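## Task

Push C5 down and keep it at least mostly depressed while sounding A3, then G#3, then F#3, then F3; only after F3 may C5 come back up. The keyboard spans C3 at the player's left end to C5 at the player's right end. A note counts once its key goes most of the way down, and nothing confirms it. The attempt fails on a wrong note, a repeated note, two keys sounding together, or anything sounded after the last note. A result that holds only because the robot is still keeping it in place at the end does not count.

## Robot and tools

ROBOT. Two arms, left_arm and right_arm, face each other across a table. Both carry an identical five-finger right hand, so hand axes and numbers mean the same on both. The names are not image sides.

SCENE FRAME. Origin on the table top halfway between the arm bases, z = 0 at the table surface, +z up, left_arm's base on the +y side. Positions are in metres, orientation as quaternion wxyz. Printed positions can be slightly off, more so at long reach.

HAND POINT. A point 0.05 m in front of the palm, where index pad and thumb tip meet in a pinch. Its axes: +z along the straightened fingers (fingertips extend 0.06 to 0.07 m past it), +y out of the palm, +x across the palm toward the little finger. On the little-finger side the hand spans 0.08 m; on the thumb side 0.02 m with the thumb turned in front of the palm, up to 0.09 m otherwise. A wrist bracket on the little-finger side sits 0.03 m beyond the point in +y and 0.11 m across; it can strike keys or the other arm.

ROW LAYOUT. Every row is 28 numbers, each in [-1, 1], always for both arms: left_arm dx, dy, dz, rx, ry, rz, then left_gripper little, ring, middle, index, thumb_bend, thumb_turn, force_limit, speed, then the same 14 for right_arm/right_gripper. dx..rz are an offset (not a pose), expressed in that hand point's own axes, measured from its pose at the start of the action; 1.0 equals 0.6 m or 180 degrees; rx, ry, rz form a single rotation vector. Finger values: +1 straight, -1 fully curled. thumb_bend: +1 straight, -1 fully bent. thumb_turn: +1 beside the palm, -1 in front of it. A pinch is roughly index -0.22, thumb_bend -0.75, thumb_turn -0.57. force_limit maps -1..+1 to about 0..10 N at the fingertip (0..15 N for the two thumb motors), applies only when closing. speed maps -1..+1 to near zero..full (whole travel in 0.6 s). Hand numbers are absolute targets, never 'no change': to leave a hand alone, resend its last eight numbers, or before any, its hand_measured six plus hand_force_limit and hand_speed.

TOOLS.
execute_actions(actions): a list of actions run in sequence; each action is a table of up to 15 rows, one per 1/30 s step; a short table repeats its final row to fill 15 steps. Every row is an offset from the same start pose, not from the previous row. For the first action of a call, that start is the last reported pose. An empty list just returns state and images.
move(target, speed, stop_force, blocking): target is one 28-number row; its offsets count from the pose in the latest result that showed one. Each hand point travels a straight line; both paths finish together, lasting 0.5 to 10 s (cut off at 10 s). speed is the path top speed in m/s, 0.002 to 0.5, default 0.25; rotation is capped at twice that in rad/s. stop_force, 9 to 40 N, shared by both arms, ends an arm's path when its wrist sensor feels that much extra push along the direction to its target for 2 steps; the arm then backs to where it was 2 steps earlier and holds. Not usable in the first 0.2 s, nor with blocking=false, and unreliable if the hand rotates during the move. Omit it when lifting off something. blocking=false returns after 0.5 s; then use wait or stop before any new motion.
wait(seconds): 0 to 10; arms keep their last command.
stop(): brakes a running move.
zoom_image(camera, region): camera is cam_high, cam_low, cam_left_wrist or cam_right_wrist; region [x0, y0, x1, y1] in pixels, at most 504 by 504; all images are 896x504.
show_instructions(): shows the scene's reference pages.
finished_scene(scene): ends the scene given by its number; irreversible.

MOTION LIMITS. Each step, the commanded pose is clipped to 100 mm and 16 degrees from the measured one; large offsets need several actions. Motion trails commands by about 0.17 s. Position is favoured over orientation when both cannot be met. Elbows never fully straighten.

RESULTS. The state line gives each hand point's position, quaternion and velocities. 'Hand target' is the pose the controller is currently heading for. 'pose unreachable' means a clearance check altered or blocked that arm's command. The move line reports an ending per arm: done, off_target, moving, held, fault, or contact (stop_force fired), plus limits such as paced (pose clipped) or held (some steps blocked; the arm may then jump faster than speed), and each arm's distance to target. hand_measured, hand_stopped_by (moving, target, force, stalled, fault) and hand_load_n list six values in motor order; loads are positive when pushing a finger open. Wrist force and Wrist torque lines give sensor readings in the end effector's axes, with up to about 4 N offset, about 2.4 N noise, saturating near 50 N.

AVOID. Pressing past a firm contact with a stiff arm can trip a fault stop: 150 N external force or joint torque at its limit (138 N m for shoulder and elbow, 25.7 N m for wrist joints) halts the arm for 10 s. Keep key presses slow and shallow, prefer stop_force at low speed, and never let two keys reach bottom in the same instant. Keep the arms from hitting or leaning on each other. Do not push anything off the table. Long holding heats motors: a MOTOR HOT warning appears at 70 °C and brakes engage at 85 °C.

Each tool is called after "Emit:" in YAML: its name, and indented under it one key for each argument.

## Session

Emit:
execute_actions:
  actions: []

Scene clock: 0.00 s.
left_arm: end_effector_position=(+0.3253, +0.4796, +0.4781) hand_measured=(+1.000, +1.000, +1.000, +1.000, +1.000, +1.000) hand_load_n=(+0.0, +0.0, +0.0, +0.0, +0.0, +0.0) hand_stopped_by=(target, target, target, target, target, target) hand_force_limit=0.00 hand_speed=-0.80 end_effector_quat_wxyz=(-0.005, +0.340, +0.940, +0.011) end_effector_velocity=(+0.000, +0.000, -0.000) end_effector_angular_velocity=(+0.001, -0.000, +0.001) | right_arm: end_effector_position=(+0.0490, -0.2258, +0.4791) hand_measured=(+1.000, +1.000, +1.000, +1.000, +1.000, +1.000) hand_load_n=(+0.0, +0.0, +0.0, +0.0, +0.0, +0.0) hand_stopped_by=(target, target, target, target, target, target) hand_force_limit=0.00 hand_speed=-0.80 end_effector_quat_wxyz=(+0.001, -0.407, +0.913, -0.001) end_effector_velocity=(+0.000, +0.000, +0.000) end_effector_angular_velocity=(+0.001, -0.002, -0.001)
Joint positions: left_arm=[ 0.566 -1.727  1.354  1.967  1.561 -1.908] | right_arm=[-1.178 -1.749  1.359  1.958  1.572 -1.861]
Joint velocities: left_arm=[ 0.    -0.     0.001 -0.    -0.    -0.   ] | right_arm=[-0.    -0.    -0.001 -0.001 -0.     0.   ]
Wrist force (N, on the end effector, along its own x y z axes, offset not removed): no reading
Wrist torque (N m, same axes, about the end effector's origin, offset not removed): no reading
Hand target (left_arm): +0.325, +0.480, +0.478; -0.005, +0.340, +0.940, +0.011
Hand target (right_arm): +0.049, -0.226, +0.479; +0.001, -0.407, +0.913, -0.001

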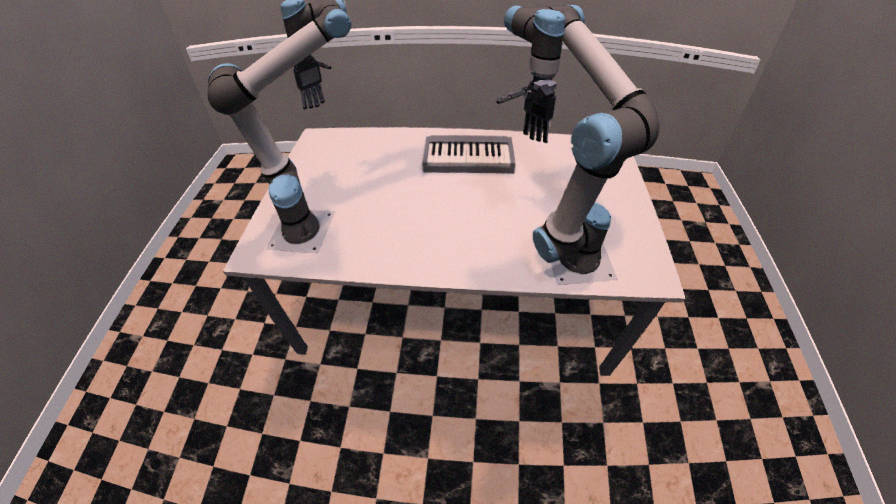

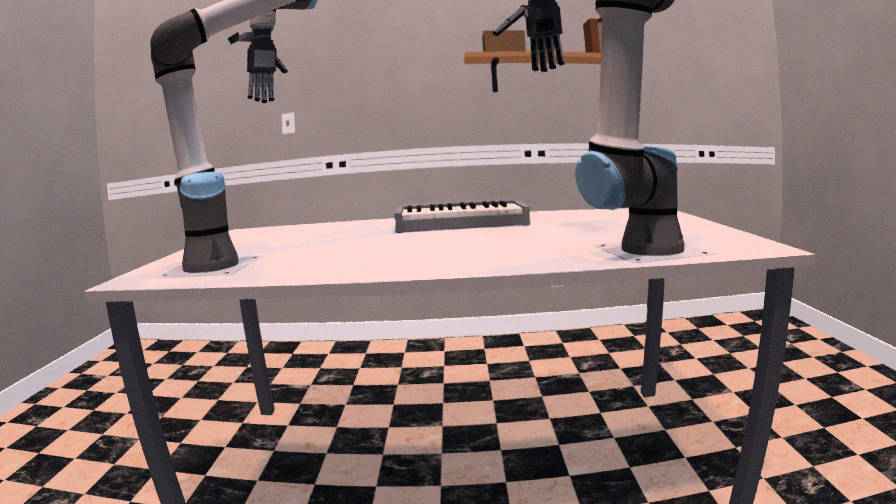

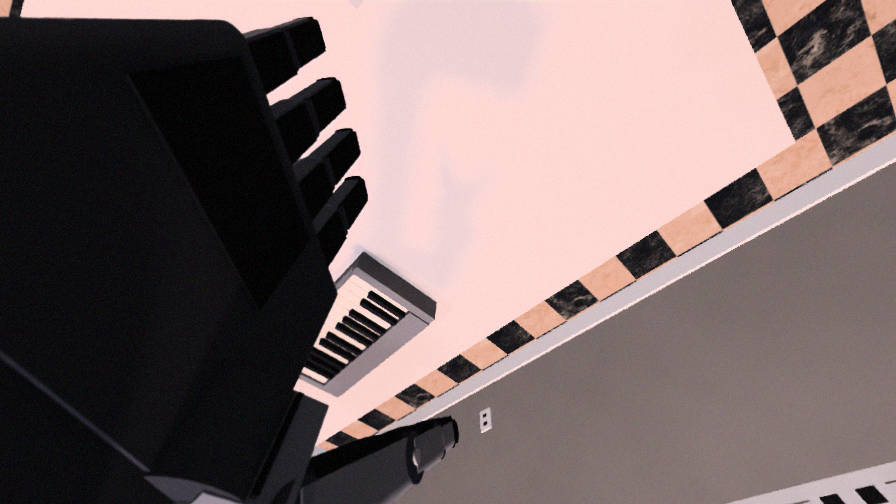

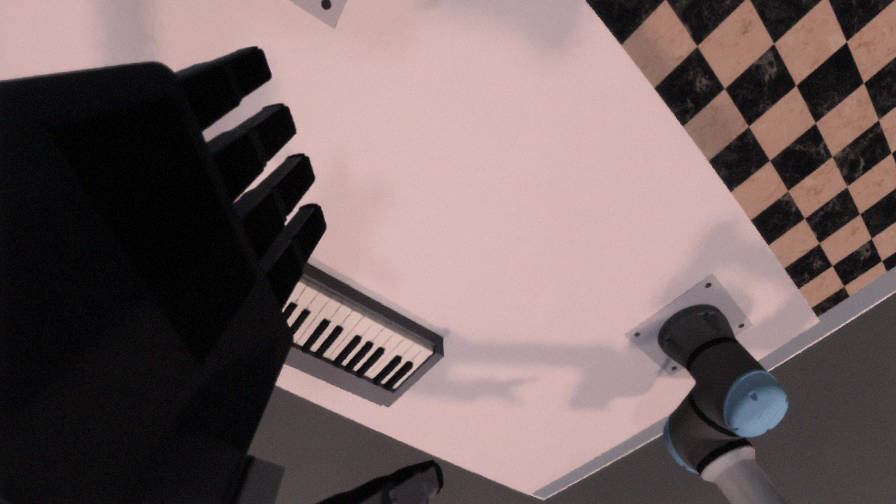

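Emit:
zoom_image:
  camera: "cam_high"
  region: [380, 110, 540, 200]

Emit:
zoom_image:
  camera: "cam_low"
  region: [380, 170, 540, 245]

Region (380, 110, 540, 200) of cam_high's 896x504 image, scaled by 3.150, with more detail than that image has; it fills the top 284 rows of this view, and the rest is white.

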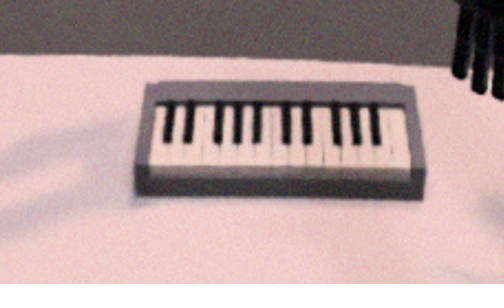

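Region (380, 170, 540, 245) of cam_low's 896x504 image, scaled by 3.150, with more detail than that image has; it fills the top 236 rows of this view, and the rest is white.

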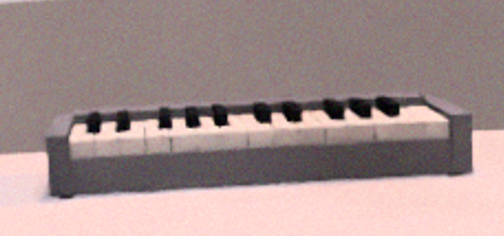

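Emit:
move:
  target: [-0.543,-0.534,0.562,0.0442,-0.0943,-0.7161,1,-1,-1,-1,1,1,0,0.5, -0.398,-0.669,0.562,0,0,0.767,1,-1,-1,-1,1,1,0,0.5]
  speed: 0.4

Emit:
zoom_image:
  camera: "cam_right_wrist"
  region: [180, 0, 380, 140]

Emit:
zoom_image:
  camera: "cam_left_wrist"
  region: [240, 0, 440, 140]

Emit:
zoom_image:
  camera: "cam_low"
  region: [380, 170, 540, 245]

Scene clock: 96.03 s.
left_arm: end_effector_position=(+0.3689, +0.0334, +0.1296) hand_measured=(+1.000, -1.000, -1.000, -1.000, +1.000, +1.000) hand_load_n=(+0.0, +0.0, +0.0, +0.0, +0.0, +0.0) hand_stopped_by=(target, target, target, target, target, target) hand_force_limit=0.00 hand_speed=0.50 end_effector_quat_wxyz=(-0.100, +0.700, -0.702, +0.083) end_effector_velocity=(-0.000, -0.003, -0.002) end_effector_angular_velocity=(+0.004, +0.002, +0.010) | right_arm: end_effector_position=(+0.5078, -0.3167, +0.1429) hand_measured=(+1.000, -1.000, -1.000, -1.000, +1.000, +1.000) hand_load_n=(+0.0, +0.0, +0.0, +0.0, +0.0, +0.0) hand_stopped_by=(target, target, target, target, target, target) hand_force_limit=0.00 hand_speed=0.50 end_effector_quat_wxyz=(+0.002, +0.707, +0.707, +0.001) end_effector_velocity=(+0.003, +0.001, -0.001) end_effector_angular_velocity=(-0.001, +0.002, -0.012)
Joint positions: left_arm=[ 0.334 -0.677  0.77   1.419  1.317 -4.393] | right_arm=[-1.556 -1.014  1.352  1.229  1.572  0.169]
Joint velocities: left_arm=[-0.001  0.014 -0.019  0.013 -0.    -0.012] | right_arm=[ 0.002  0.01  -0.012  0.004  0.     0.013]
Wrist force (N, on the end effector, along its own x y z axes, offset not removed): left_arm=[-2.3 1.1 -1.0] | right_arm=[0.4 2.7 -1.4]
Wrist torque (N m, same axes, about the end effector's origin, offset not removed): left_arm=[0.21 0.31 -0.19] | right_arm=[0.55 -0.10 0.11]
Hand target (left_arm): +0.369, +0.033, +0.129; -0.100, +0.700, -0.702, +0.083
Hand target (right_arm): +0.508, -0.317, +0.143; +0.002, +0.707, +0.707, +0.001
Off the commanded pose (left_arm): 0.001 m, 0 deg.
Off the commanded pose (right_arm): 0.001 m, 0 deg.
move: done

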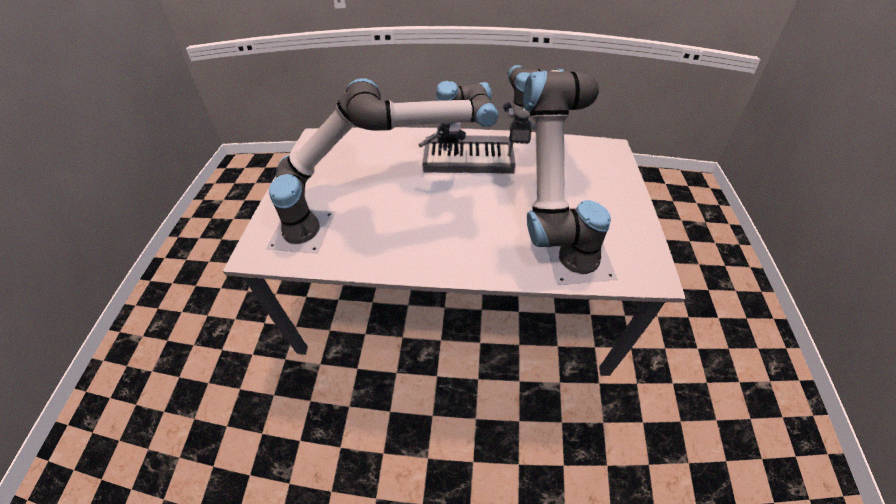

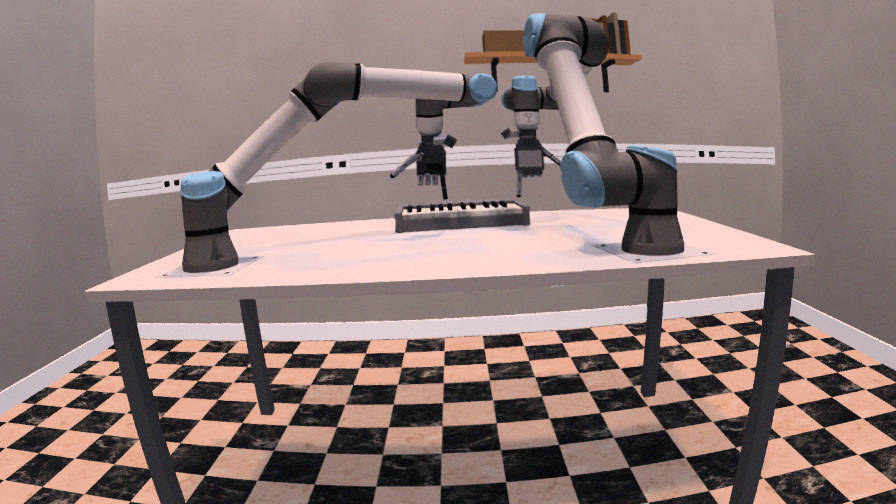

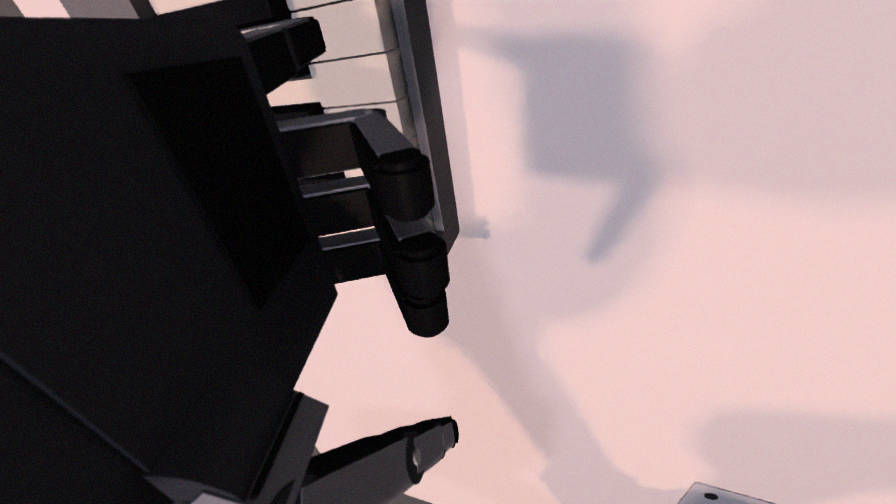

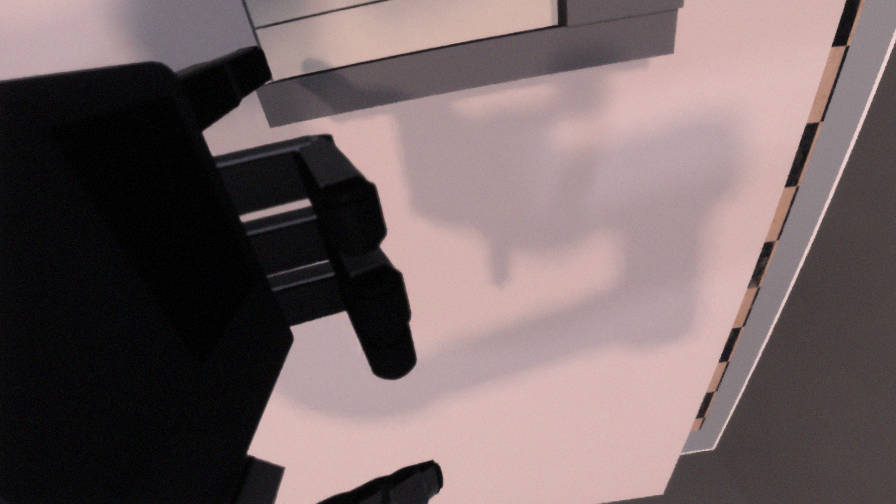

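Region (180, 0, 380, 140) of cam_right_wrist's 896x504 image, scaled by 2.520, with more detail than that image has; it fills the top 353 rows of this view, and the rest is white.

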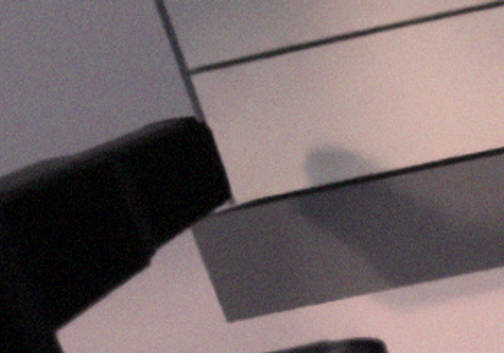

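Region (240, 0, 440, 140) of cam_left_wrist's 896x504 image, scaled by 2.520, with more detail than that image has; it fills the top 353 rows of this view, and the rest is white.

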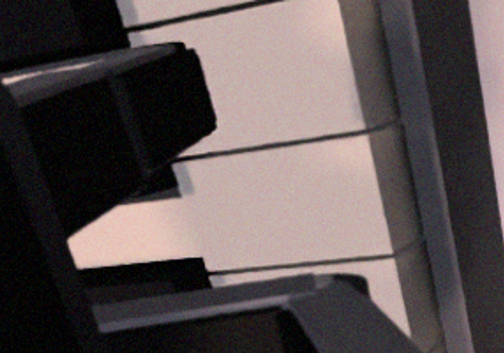

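Region (380, 170, 540, 245) of cam_low's 896x504 image, scaled by 3.150, with more detail than that image has; it fills the top 236 rows of this view, and the rest is white.

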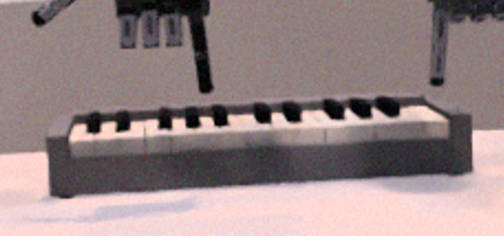

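Emit:
move:
  target: [0.0027,0.006,0.0417,0,0,0,1,-1,-1,-1,1,1,0,0.5, 0.0083,0.0333,0.04,0,0,0,1,-1,-1,-1,1,1,0,0.5]
  speed: 0.08

Emit:
zoom_image:
  camera: "cam_right_wrist"
  region: [180, 0, 380, 140]

Emit:
zoom_image:
  camera: "cam_left_wrist"
  region: [240, 0, 440, 140]

Emit:
zoom_image:
  camera: "cam_low"
  region: [380, 170, 540, 245]

Scene clock: 115.37 s.
left_arm: end_effector_position=(+0.3718, +0.0324, +0.1047) hand_measured=(+1.000, -1.000, -1.000, -1.000, +1.000, +1.000) hand_load_n=(+0.0, +0.0, +0.0, +0.0, +0.0, +0.0) hand_stopped_by=(target, target, target, target, target, target) hand_force_limit=0.00 hand_speed=0.50 end_effector_quat_wxyz=(-0.100, +0.700, -0.702, +0.083) end_effector_velocity=(+0.000, -0.000, -0.003) end_effector_angular_velocity=(+0.001, +0.000, +0.000) | right_arm: end_effector_position=(+0.5276, -0.3118, +0.1192) hand_measured=(+1.000, -1.000, -1.000, -1.000, +1.000, +1.000) hand_load_n=(+0.0, +0.0, +0.0, +0.0, +0.0, +0.0) hand_stopped_by=(target, target, target, target, target, target) hand_force_limit=0.00 hand_speed=0.50 end_effector_quat_wxyz=(+0.002, +0.707, +0.707, +0.001) end_effector_velocity=(+0.002, +0.000, -0.002) end_effector_angular_velocity=(+0.000, +0.001, +0.000)
Joint positions: left_arm=[ 0.338 -0.659  0.802  1.369  1.317 -4.389] | right_arm=[-1.554 -0.947  1.307  1.208  1.572  0.172]
Joint velocities: left_arm=[ 0.     0.003  0.002 -0.005 -0.    -0.   ] | right_arm=[ 0.     0.007 -0.004 -0.001 -0.     0.   ]
Wrist force (N, on the end effector, along its own x y z axes, offset not removed): left_arm=[-1.7 1.8 0.1] | right_arm=[4.3 0.4 -2.3]
Wrist torque (N m, same axes, about the end effector's origin, offset not removed): left_arm=[0.26 0.18 -0.13] | right_arm=[0.10 -0.64 0.39]
Hand target (left_arm): +0.372, +0.032, +0.104; -0.100, +0.700, -0.702, +0.083
Hand target (right_arm): +0.528, -0.312, +0.119; +0.002, +0.707, +0.707, +0.001
Off the commanded pose (left_arm): 0.000 m, 0 deg.
Off the commanded pose (right_arm): 0.000 m, 0 deg.
move: done

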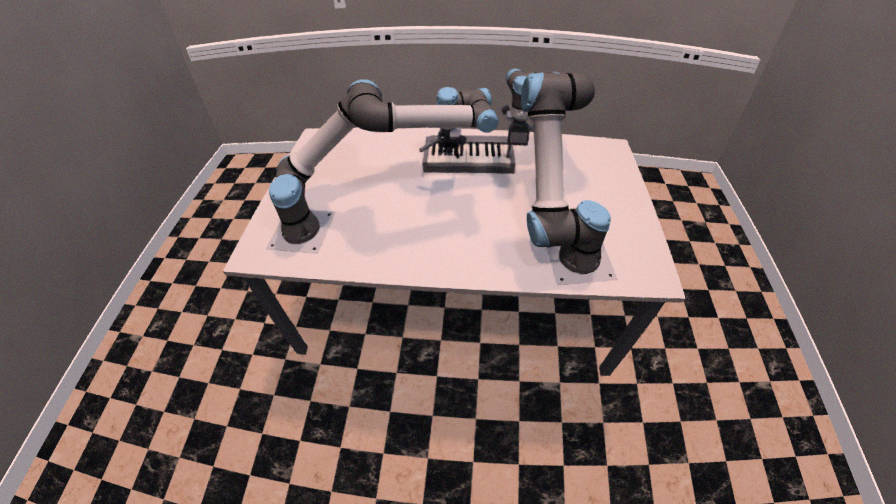

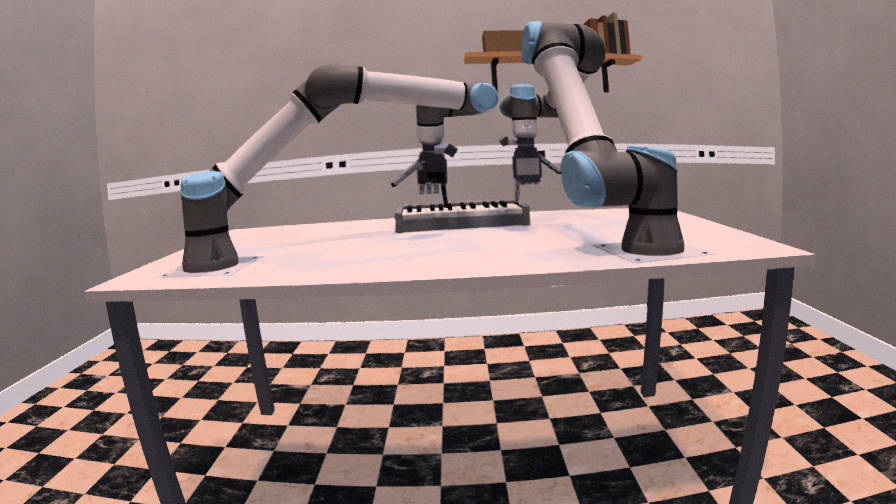

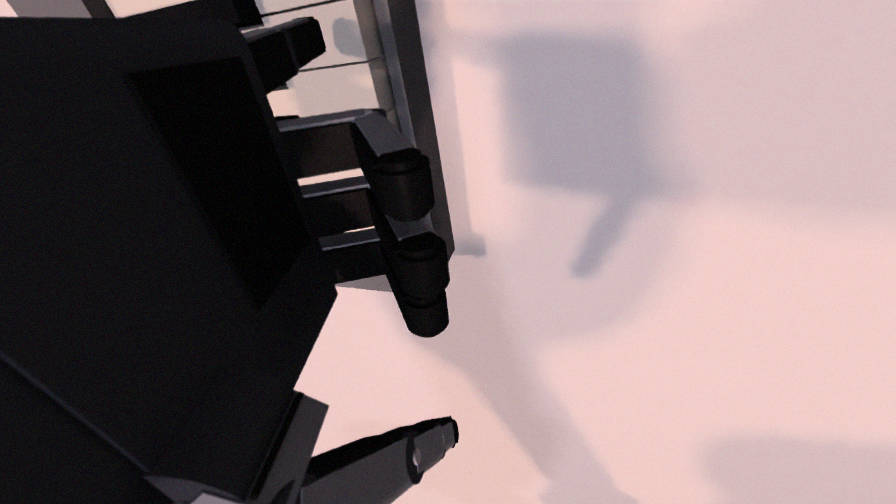

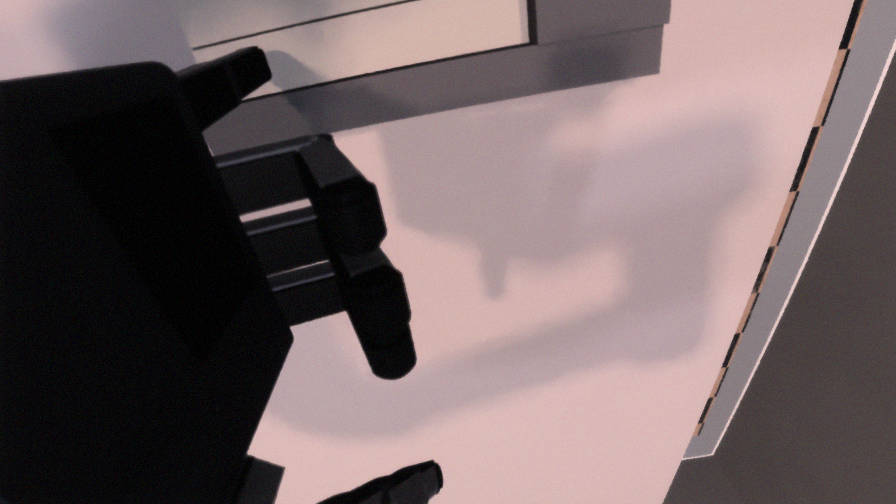

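Region (180, 0, 380, 140) of cam_right_wrist's 896x504 image, scaled by 2.520, with more detail than that image has; it fills the top 353 rows of this view, and the rest is white.

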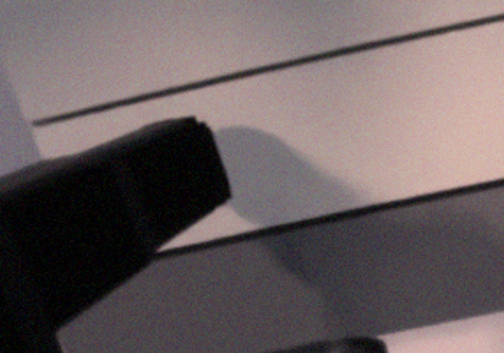

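Region (240, 0, 440, 140) of cam_left_wrist's 896x504 image, scaled by 2.520, with more detail than that image has; it fills the top 353 rows of this view, and the rest is white.

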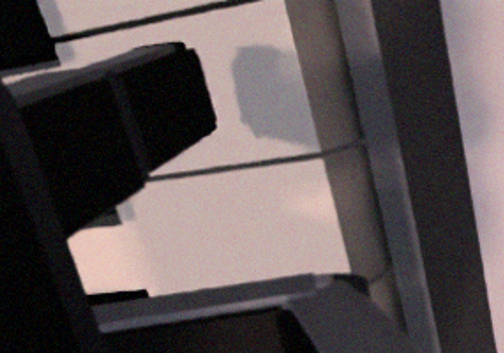

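Region (380, 170, 540, 245) of cam_low's 896x504 image, scaled by 3.150, with more detail than that image has; it fills the top 236 rows of this view, and the rest is white.

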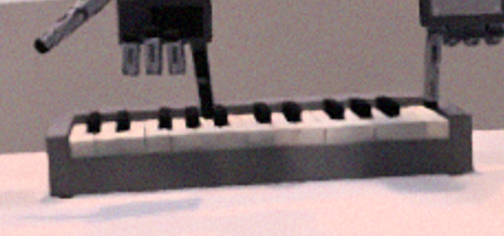

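Emit:
move:
  target: [-0.0008,0.002,0.008,0,0,0,1,-1,-1,-1,1,1,0,0.5, -0.0015,0,0.0167,0,0,0,1,-1,-1,-1,1,1,0,0.5]
  speed: 0.03

Emit:
move:
  target: [0,0,0,0,0,0,1,-1,-1,-1,1,1,0,0.5, 0,0,0.022,0,0,0,1,-1,-1,-1,1,1,0,0.5]
  speed: 0.005
  stop_force: 9

Emit:
zoom_image:
  camera: "cam_right_wrist"
  region: [180, 0, 380, 140]

Emit:
zoom_image:
  camera: "cam_left_wrist"
  region: [240, 0, 440, 140]

Emit:
zoom_image:
  camera: "cam_low"
  region: [380, 170, 540, 245]

Scene clock: 135.40 s.
left_arm: end_effector_position=(+0.3718, +0.0330, +0.0999) hand_measured=(+1.000, -1.000, -1.000, -1.000, +1.000, +1.000) hand_load_n=(+0.0, +0.0, +0.0, +0.0, +0.0, +0.0) hand_stopped_by=(target, target, target, target, target, target) hand_force_limit=0.00 hand_speed=0.50 end_effector_quat_wxyz=(-0.100, +0.700, -0.702, +0.083) end_effector_velocity=(+0.001, +0.000, -0.001) end_effector_angular_velocity=(-0.001, -0.001, +0.002) | right_arm: end_effector_position=(+0.5276, -0.3126, +0.1095) hand_measured=(+1.000, -1.000, -1.000, -1.000, +1.000, +1.000) hand_load_n=(+0.0, +0.0, +0.0, +0.0, +0.0, +0.0) hand_stopped_by=(target, target, target, target, target, target) hand_force_limit=0.00 hand_speed=0.50 end_effector_quat_wxyz=(+0.002, +0.707, +0.707, +0.001) end_effector_velocity=(+0.000, -0.000, -0.002) end_effector_angular_velocity=(-0.001, -0.001, +0.000)
Joint positions: left_arm=[ 0.338 -0.658  0.812  1.357  1.317 -4.389] | right_arm=[-1.555 -0.939  1.32   1.187  1.572  0.17 ]
Joint velocities: left_arm=[ 0.001 -0.     0.002 -0.003 -0.    -0.   ] | right_arm=[-0.     0.001  0.003 -0.006  0.001 -0.   ]
Wrist force (N, on the end effector, along its own x y z axes, offset not removed): left_arm=[-0.7 0.7 0.2] | right_arm=[1.5 -3.1 1.2]
Wrist torque (N m, same axes, about the end effector's origin, offset not removed): left_arm=[0.09 -0.03 -0.11] | right_arm=[-0.65 -0.10 0.00]
Hand target (left_arm): +0.372, +0.033, +0.100; -0.100, +0.700, -0.702, +0.083
Hand target (right_arm): +0.528, -0.313, +0.109; +0.002, +0.707, +0.707, +0.001
Off the commanded pose (left_arm): 0.000 m, 0 deg.
Off the commanded pose (right_arm): 0.000 m, 0 deg.
move: done

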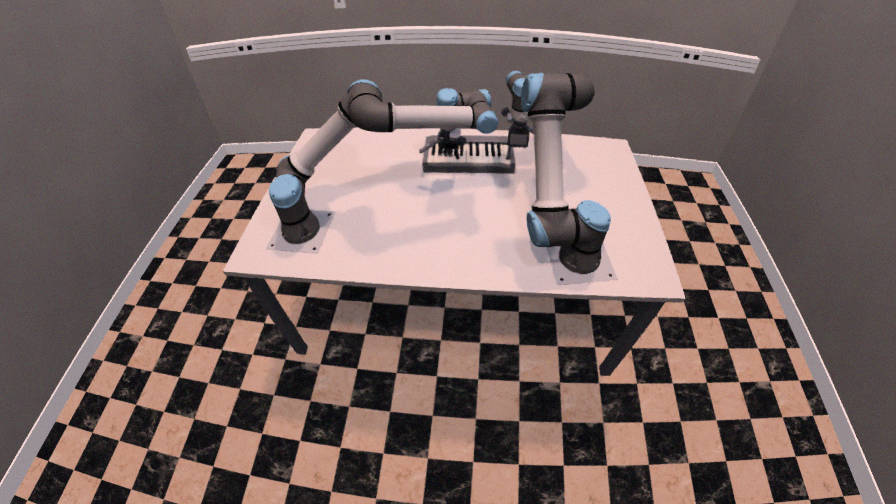

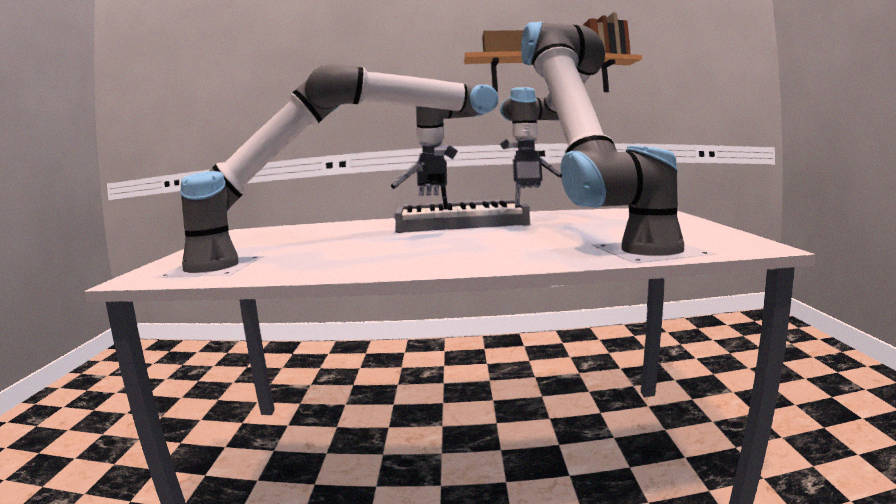

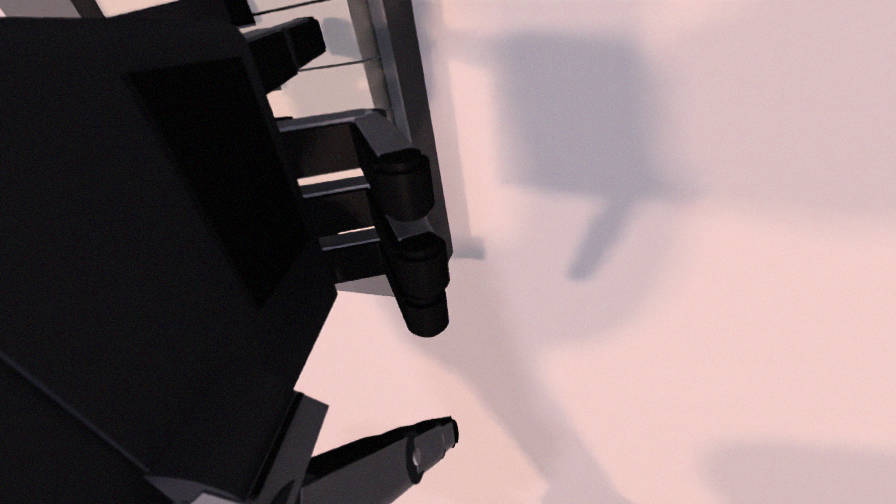

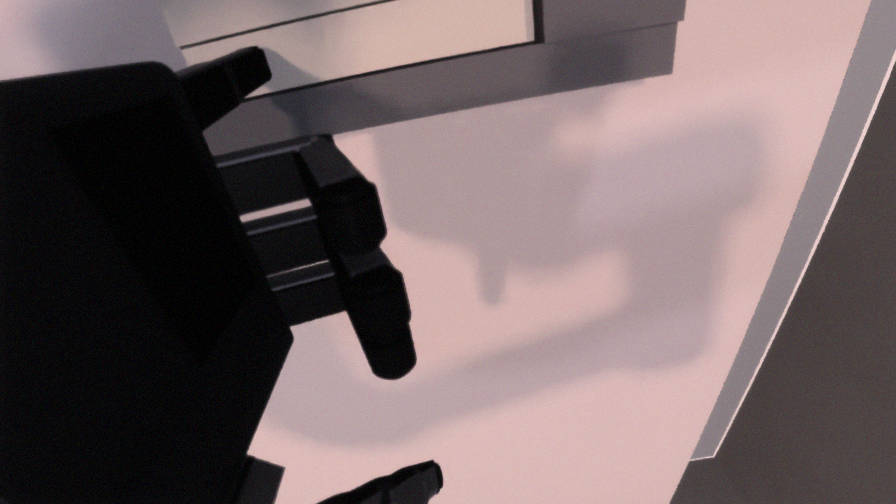

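Scene clock: 137.30 s.
left_arm: end_effector_position=(+0.3718, +0.0330, +0.0999) hand_measured=(+1.000, -1.000, -1.000, -1.000, +1.000, +1.000) hand_load_n=(+0.0, +0.0, +0.0, +0.0, +0.0, +0.0) hand_stopped_by=(target, target, target, target, target, target) hand_force_limit=0.00 hand_speed=0.50 end_effector_quat_wxyz=(-0.100, +0.700, -0.702, +0.083) end_effector_velocity=(-0.000, -0.000, -0.000) end_effector_angular_velocity=(+0.001, +0.000, -0.001) | right_arm: end_effector_position=(+0.5276, -0.3127, +0.1019) hand_measured=(+1.000, -1.000, -1.000, -1.000, +1.000, +1.000) hand_load_n=(+0.0, +0.0, +0.0, +0.0, +0.0, +0.0) hand_stopped_by=(target, target, target, target, target, target) hand_force_limit=0.00 hand_speed=0.50 end_effector_quat_wxyz=(+0.002, +0.707, +0.707, +0.001) end_effector_velocity=(+0.000, -0.000, +0.002) end_effector_angular_velocity=(-0.000, -0.001, +0.000)
Joint positions: left_arm=[ 0.338 -0.658  0.812  1.357  1.317 -4.389] | right_arm=[-1.555 -0.932  1.329  1.171  1.572  0.17 ]
Joint velocities: left_arm=[-0.     0.001 -0.     0.    -0.     0.001] | right_arm=[-0.    -0.001 -0.003  0.004  0.    -0.   ]
Wrist force (N, on the end effector, along its own x y z axes, offset not removed): left_arm=[-1.3 2.4 0.3] | right_arm=[2.7 1.1 -13.8]
Wrist torque (N m, same axes, about the end effector's origin, offset not removed): left_arm=[0.29 0.04 -0.12] | right_arm=[1.40 0.85 0.07]
Hand target (left_arm): +0.372, +0.033, +0.100; -0.100, +0.700, -0.702, +0.083
Hand target (right_arm): +0.528, -0.313, +0.102; +0.002, +0.707, +0.707, +0.001
Off the commanded pose (left_arm): 0.000 m, 0 deg.
Off the commanded pose (right_arm): 0.006 m, 0 deg.
move: contact (right_arm)

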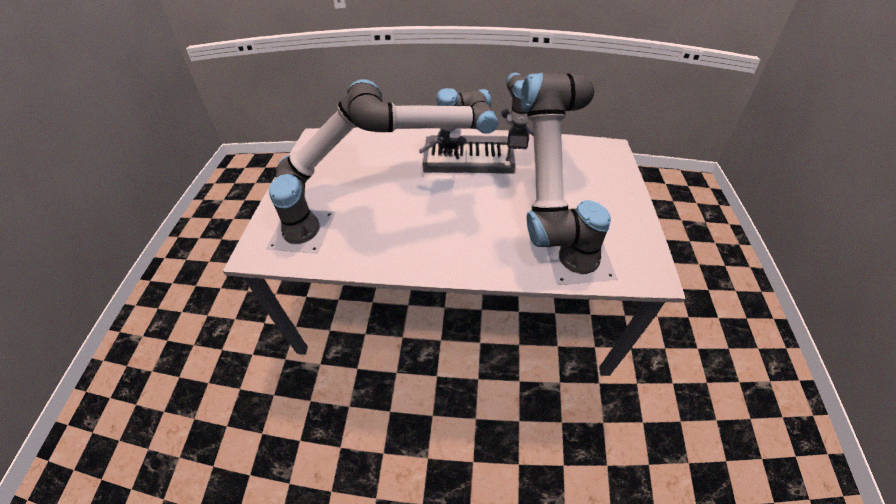

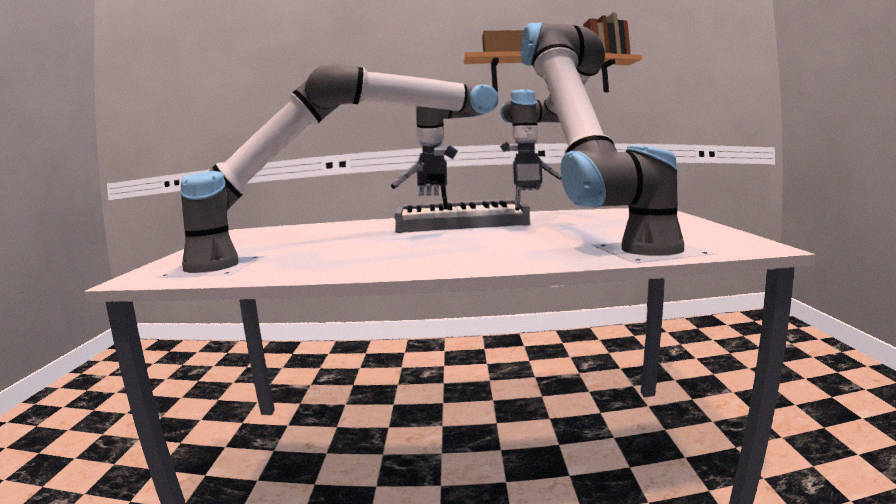

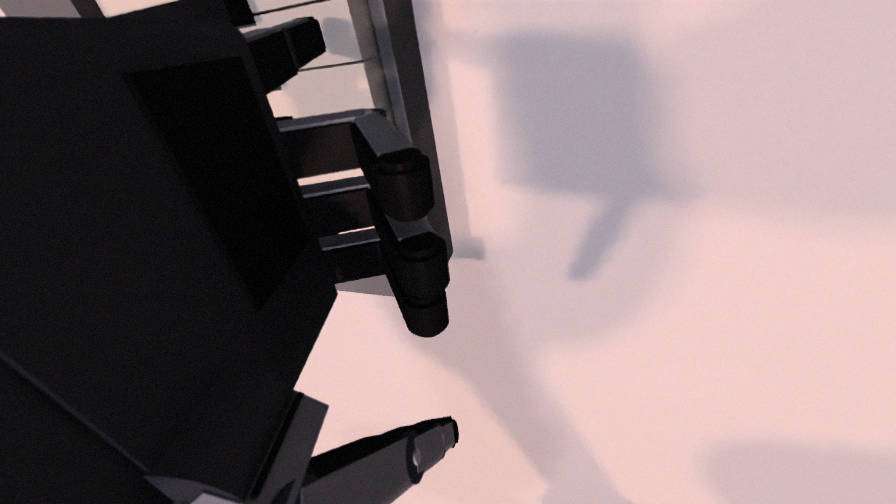

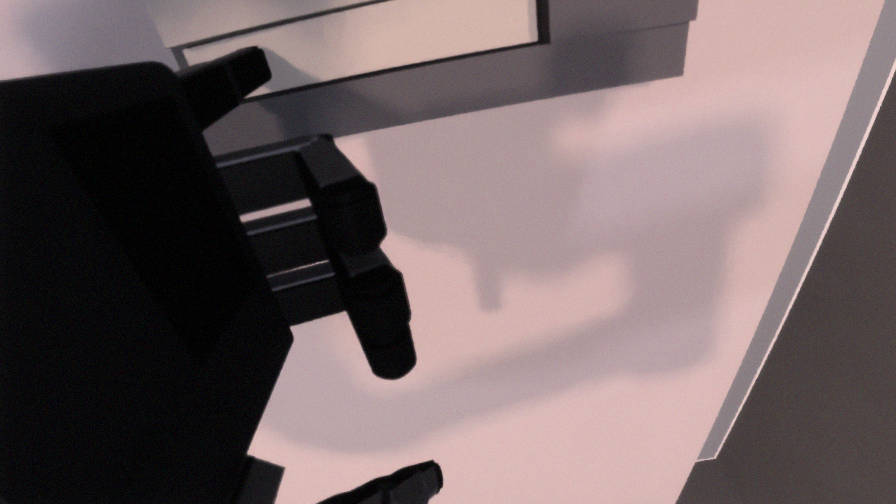

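Region (180, 0, 380, 140) of cam_right_wrist's 896x504 image, scaled by 2.520, with more detail than that image has; it fills the top 353 rows of this view, and the rest is white.

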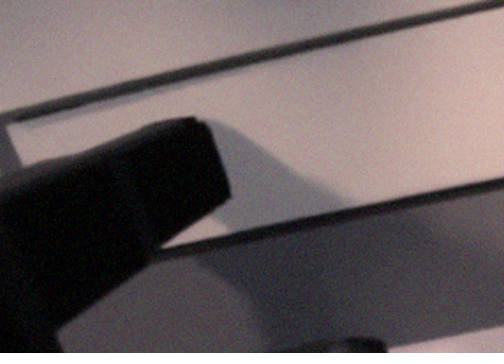

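Region (240, 0, 440, 140) of cam_left_wrist's 896x504 image, scaled by 2.520, with more detail than that image has; it fills the top 353 rows of this view, and the rest is white.

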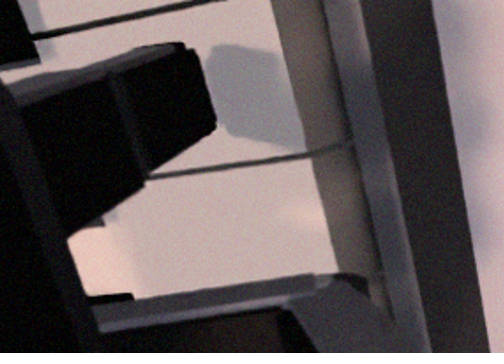

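Region (380, 170, 540, 245) of cam_low's 896x504 image, scaled by 3.150, with more detail than that image has; it fills the top 236 rows of this view, and the rest is white.

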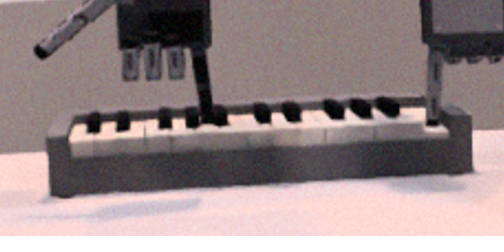

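Emit:
move:
  target: [0.0015,0.0086,0.0322,0,0,0,1,-1,-1,-1,1,1,0,0.5, 0,0,-0.0012,0,0,0,1,-1,-1,-1,1,1,0,0.5]
  speed: 0.005
  stop_force: 9

Emit:
zoom_image:
  camera: "cam_left_wrist"
  region: [240, 0, 440, 140]

Emit:
zoom_image:
  camera: "cam_low"
  region: [380, 170, 540, 245]

Scene clock: 148.67 s.
left_arm: end_effector_position=(+0.3717, +0.0327, +0.0838) hand_measured=(+1.000, -1.000, -1.000, -1.000, +1.000, +1.000) hand_load_n=(+0.0, +0.0, +0.0, +0.0, +0.0, +0.0) hand_stopped_by=(target, target, target, target, target, target) hand_force_limit=0.00 hand_speed=0.50 end_effector_quat_wxyz=(-0.100, +0.700, -0.702, +0.083) end_effector_velocity=(-0.000, +0.000, +0.002) end_effector_angular_velocity=(+0.003, +0.001, -0.002) | right_arm: end_effector_position=(+0.5276, -0.3127, +0.1026) hand_measured=(+1.000, -1.000, -1.000, -1.000, +1.000, +1.000) hand_load_n=(+0.0, +0.0, +0.0, +0.0, +0.0, +0.0) hand_stopped_by=(target, target, target, target, target, target) hand_force_limit=0.00 hand_speed=0.50 end_effector_quat_wxyz=(+0.002, +0.707, +0.707, +0.001) end_effector_velocity=(-0.000, +0.000, +0.001) end_effector_angular_velocity=(-0.000, -0.000, +0.000)
Joint positions: left_arm=[ 0.338 -0.649  0.836  1.324  1.317 -4.389] | right_arm=[-1.555 -0.933  1.328  1.172  1.572  0.17 ]
Joint velocities: left_arm=[-0.001 -0.001 -0.002  0.005  0.     0.002] | right_arm=[ 0.    -0.001 -0.001  0.001  0.     0.   ]
Wrist force (N, on the end effector, along its own x y z axes, offset not removed): left_arm=[-1.3 0.2 -14.9] | right_arm=[-0.6 -2.4 -5.0]
Wrist torque (N m, same axes, about the end effector's origin, offset not removed): left_arm=[1.22 0.71 -0.27] | right_arm=[0.15 0.41 -0.09]
Hand target (left_arm): +0.372, +0.033, +0.084; -0.100, +0.700, -0.702, +0.083
Hand target (right_arm): +0.528, -0.313, +0.103; +0.002, +0.707, +0.707, +0.001
Off the commanded pose (left_arm): 0.004 m, 0 deg.
Off the commanded pose (right_arm): 0.000 m, 0 deg.
move: contact (left_arm)

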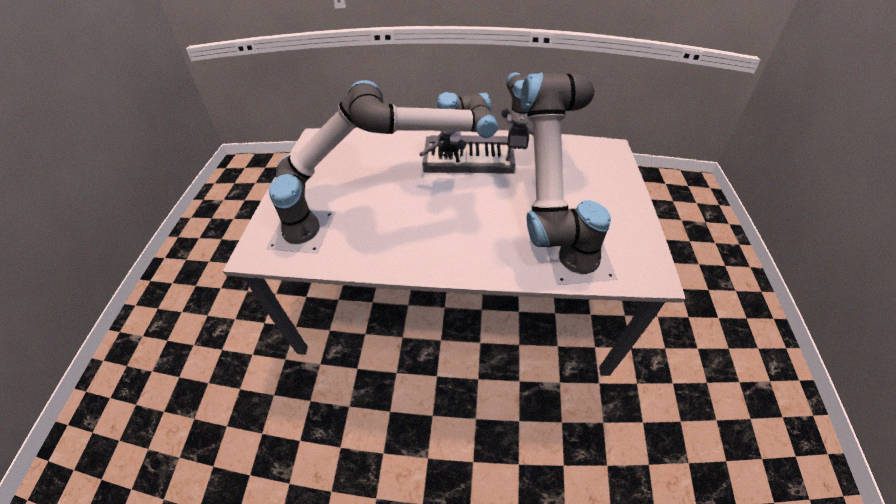

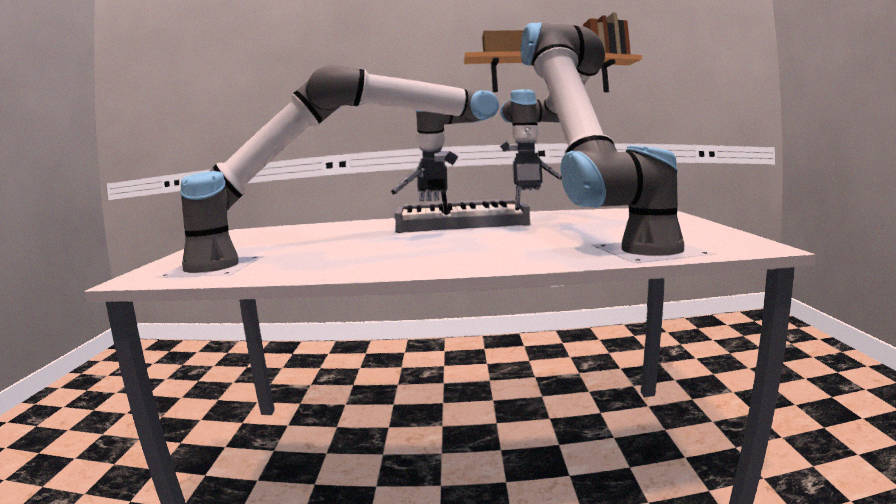

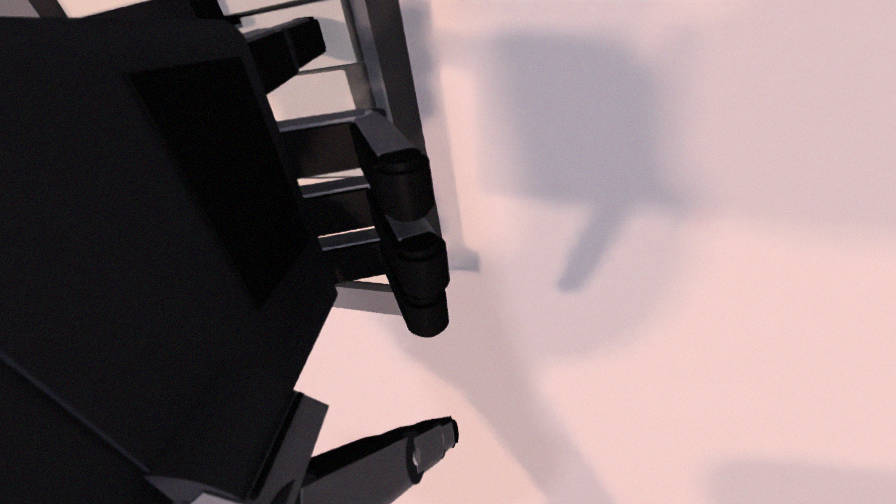

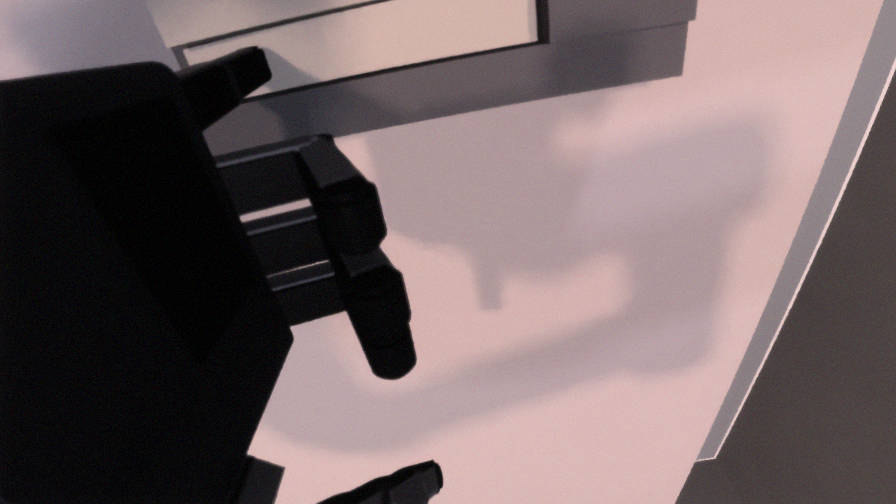

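Region (240, 0, 440, 140) of cam_left_wrist's 896x504 image, scaled by 2.520, with more detail than that image has; it fills the top 353 rows of this view, and the rest is white.

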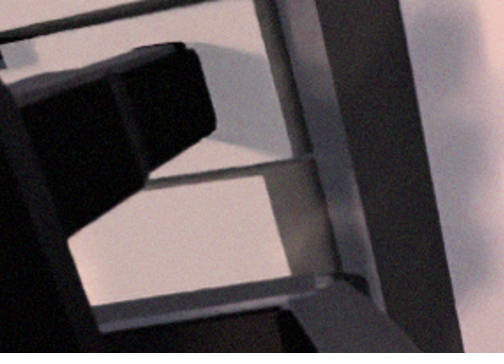

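Region (380, 170, 540, 245) of cam_low's 896x504 image, scaled by 3.150, with more detail than that image has; it fills the top 236 rows of this view, and the rest is white.

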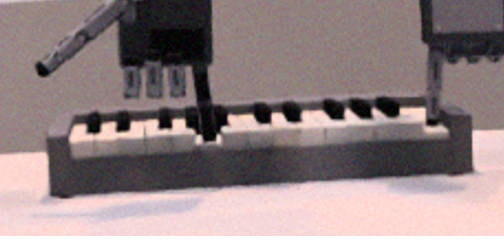

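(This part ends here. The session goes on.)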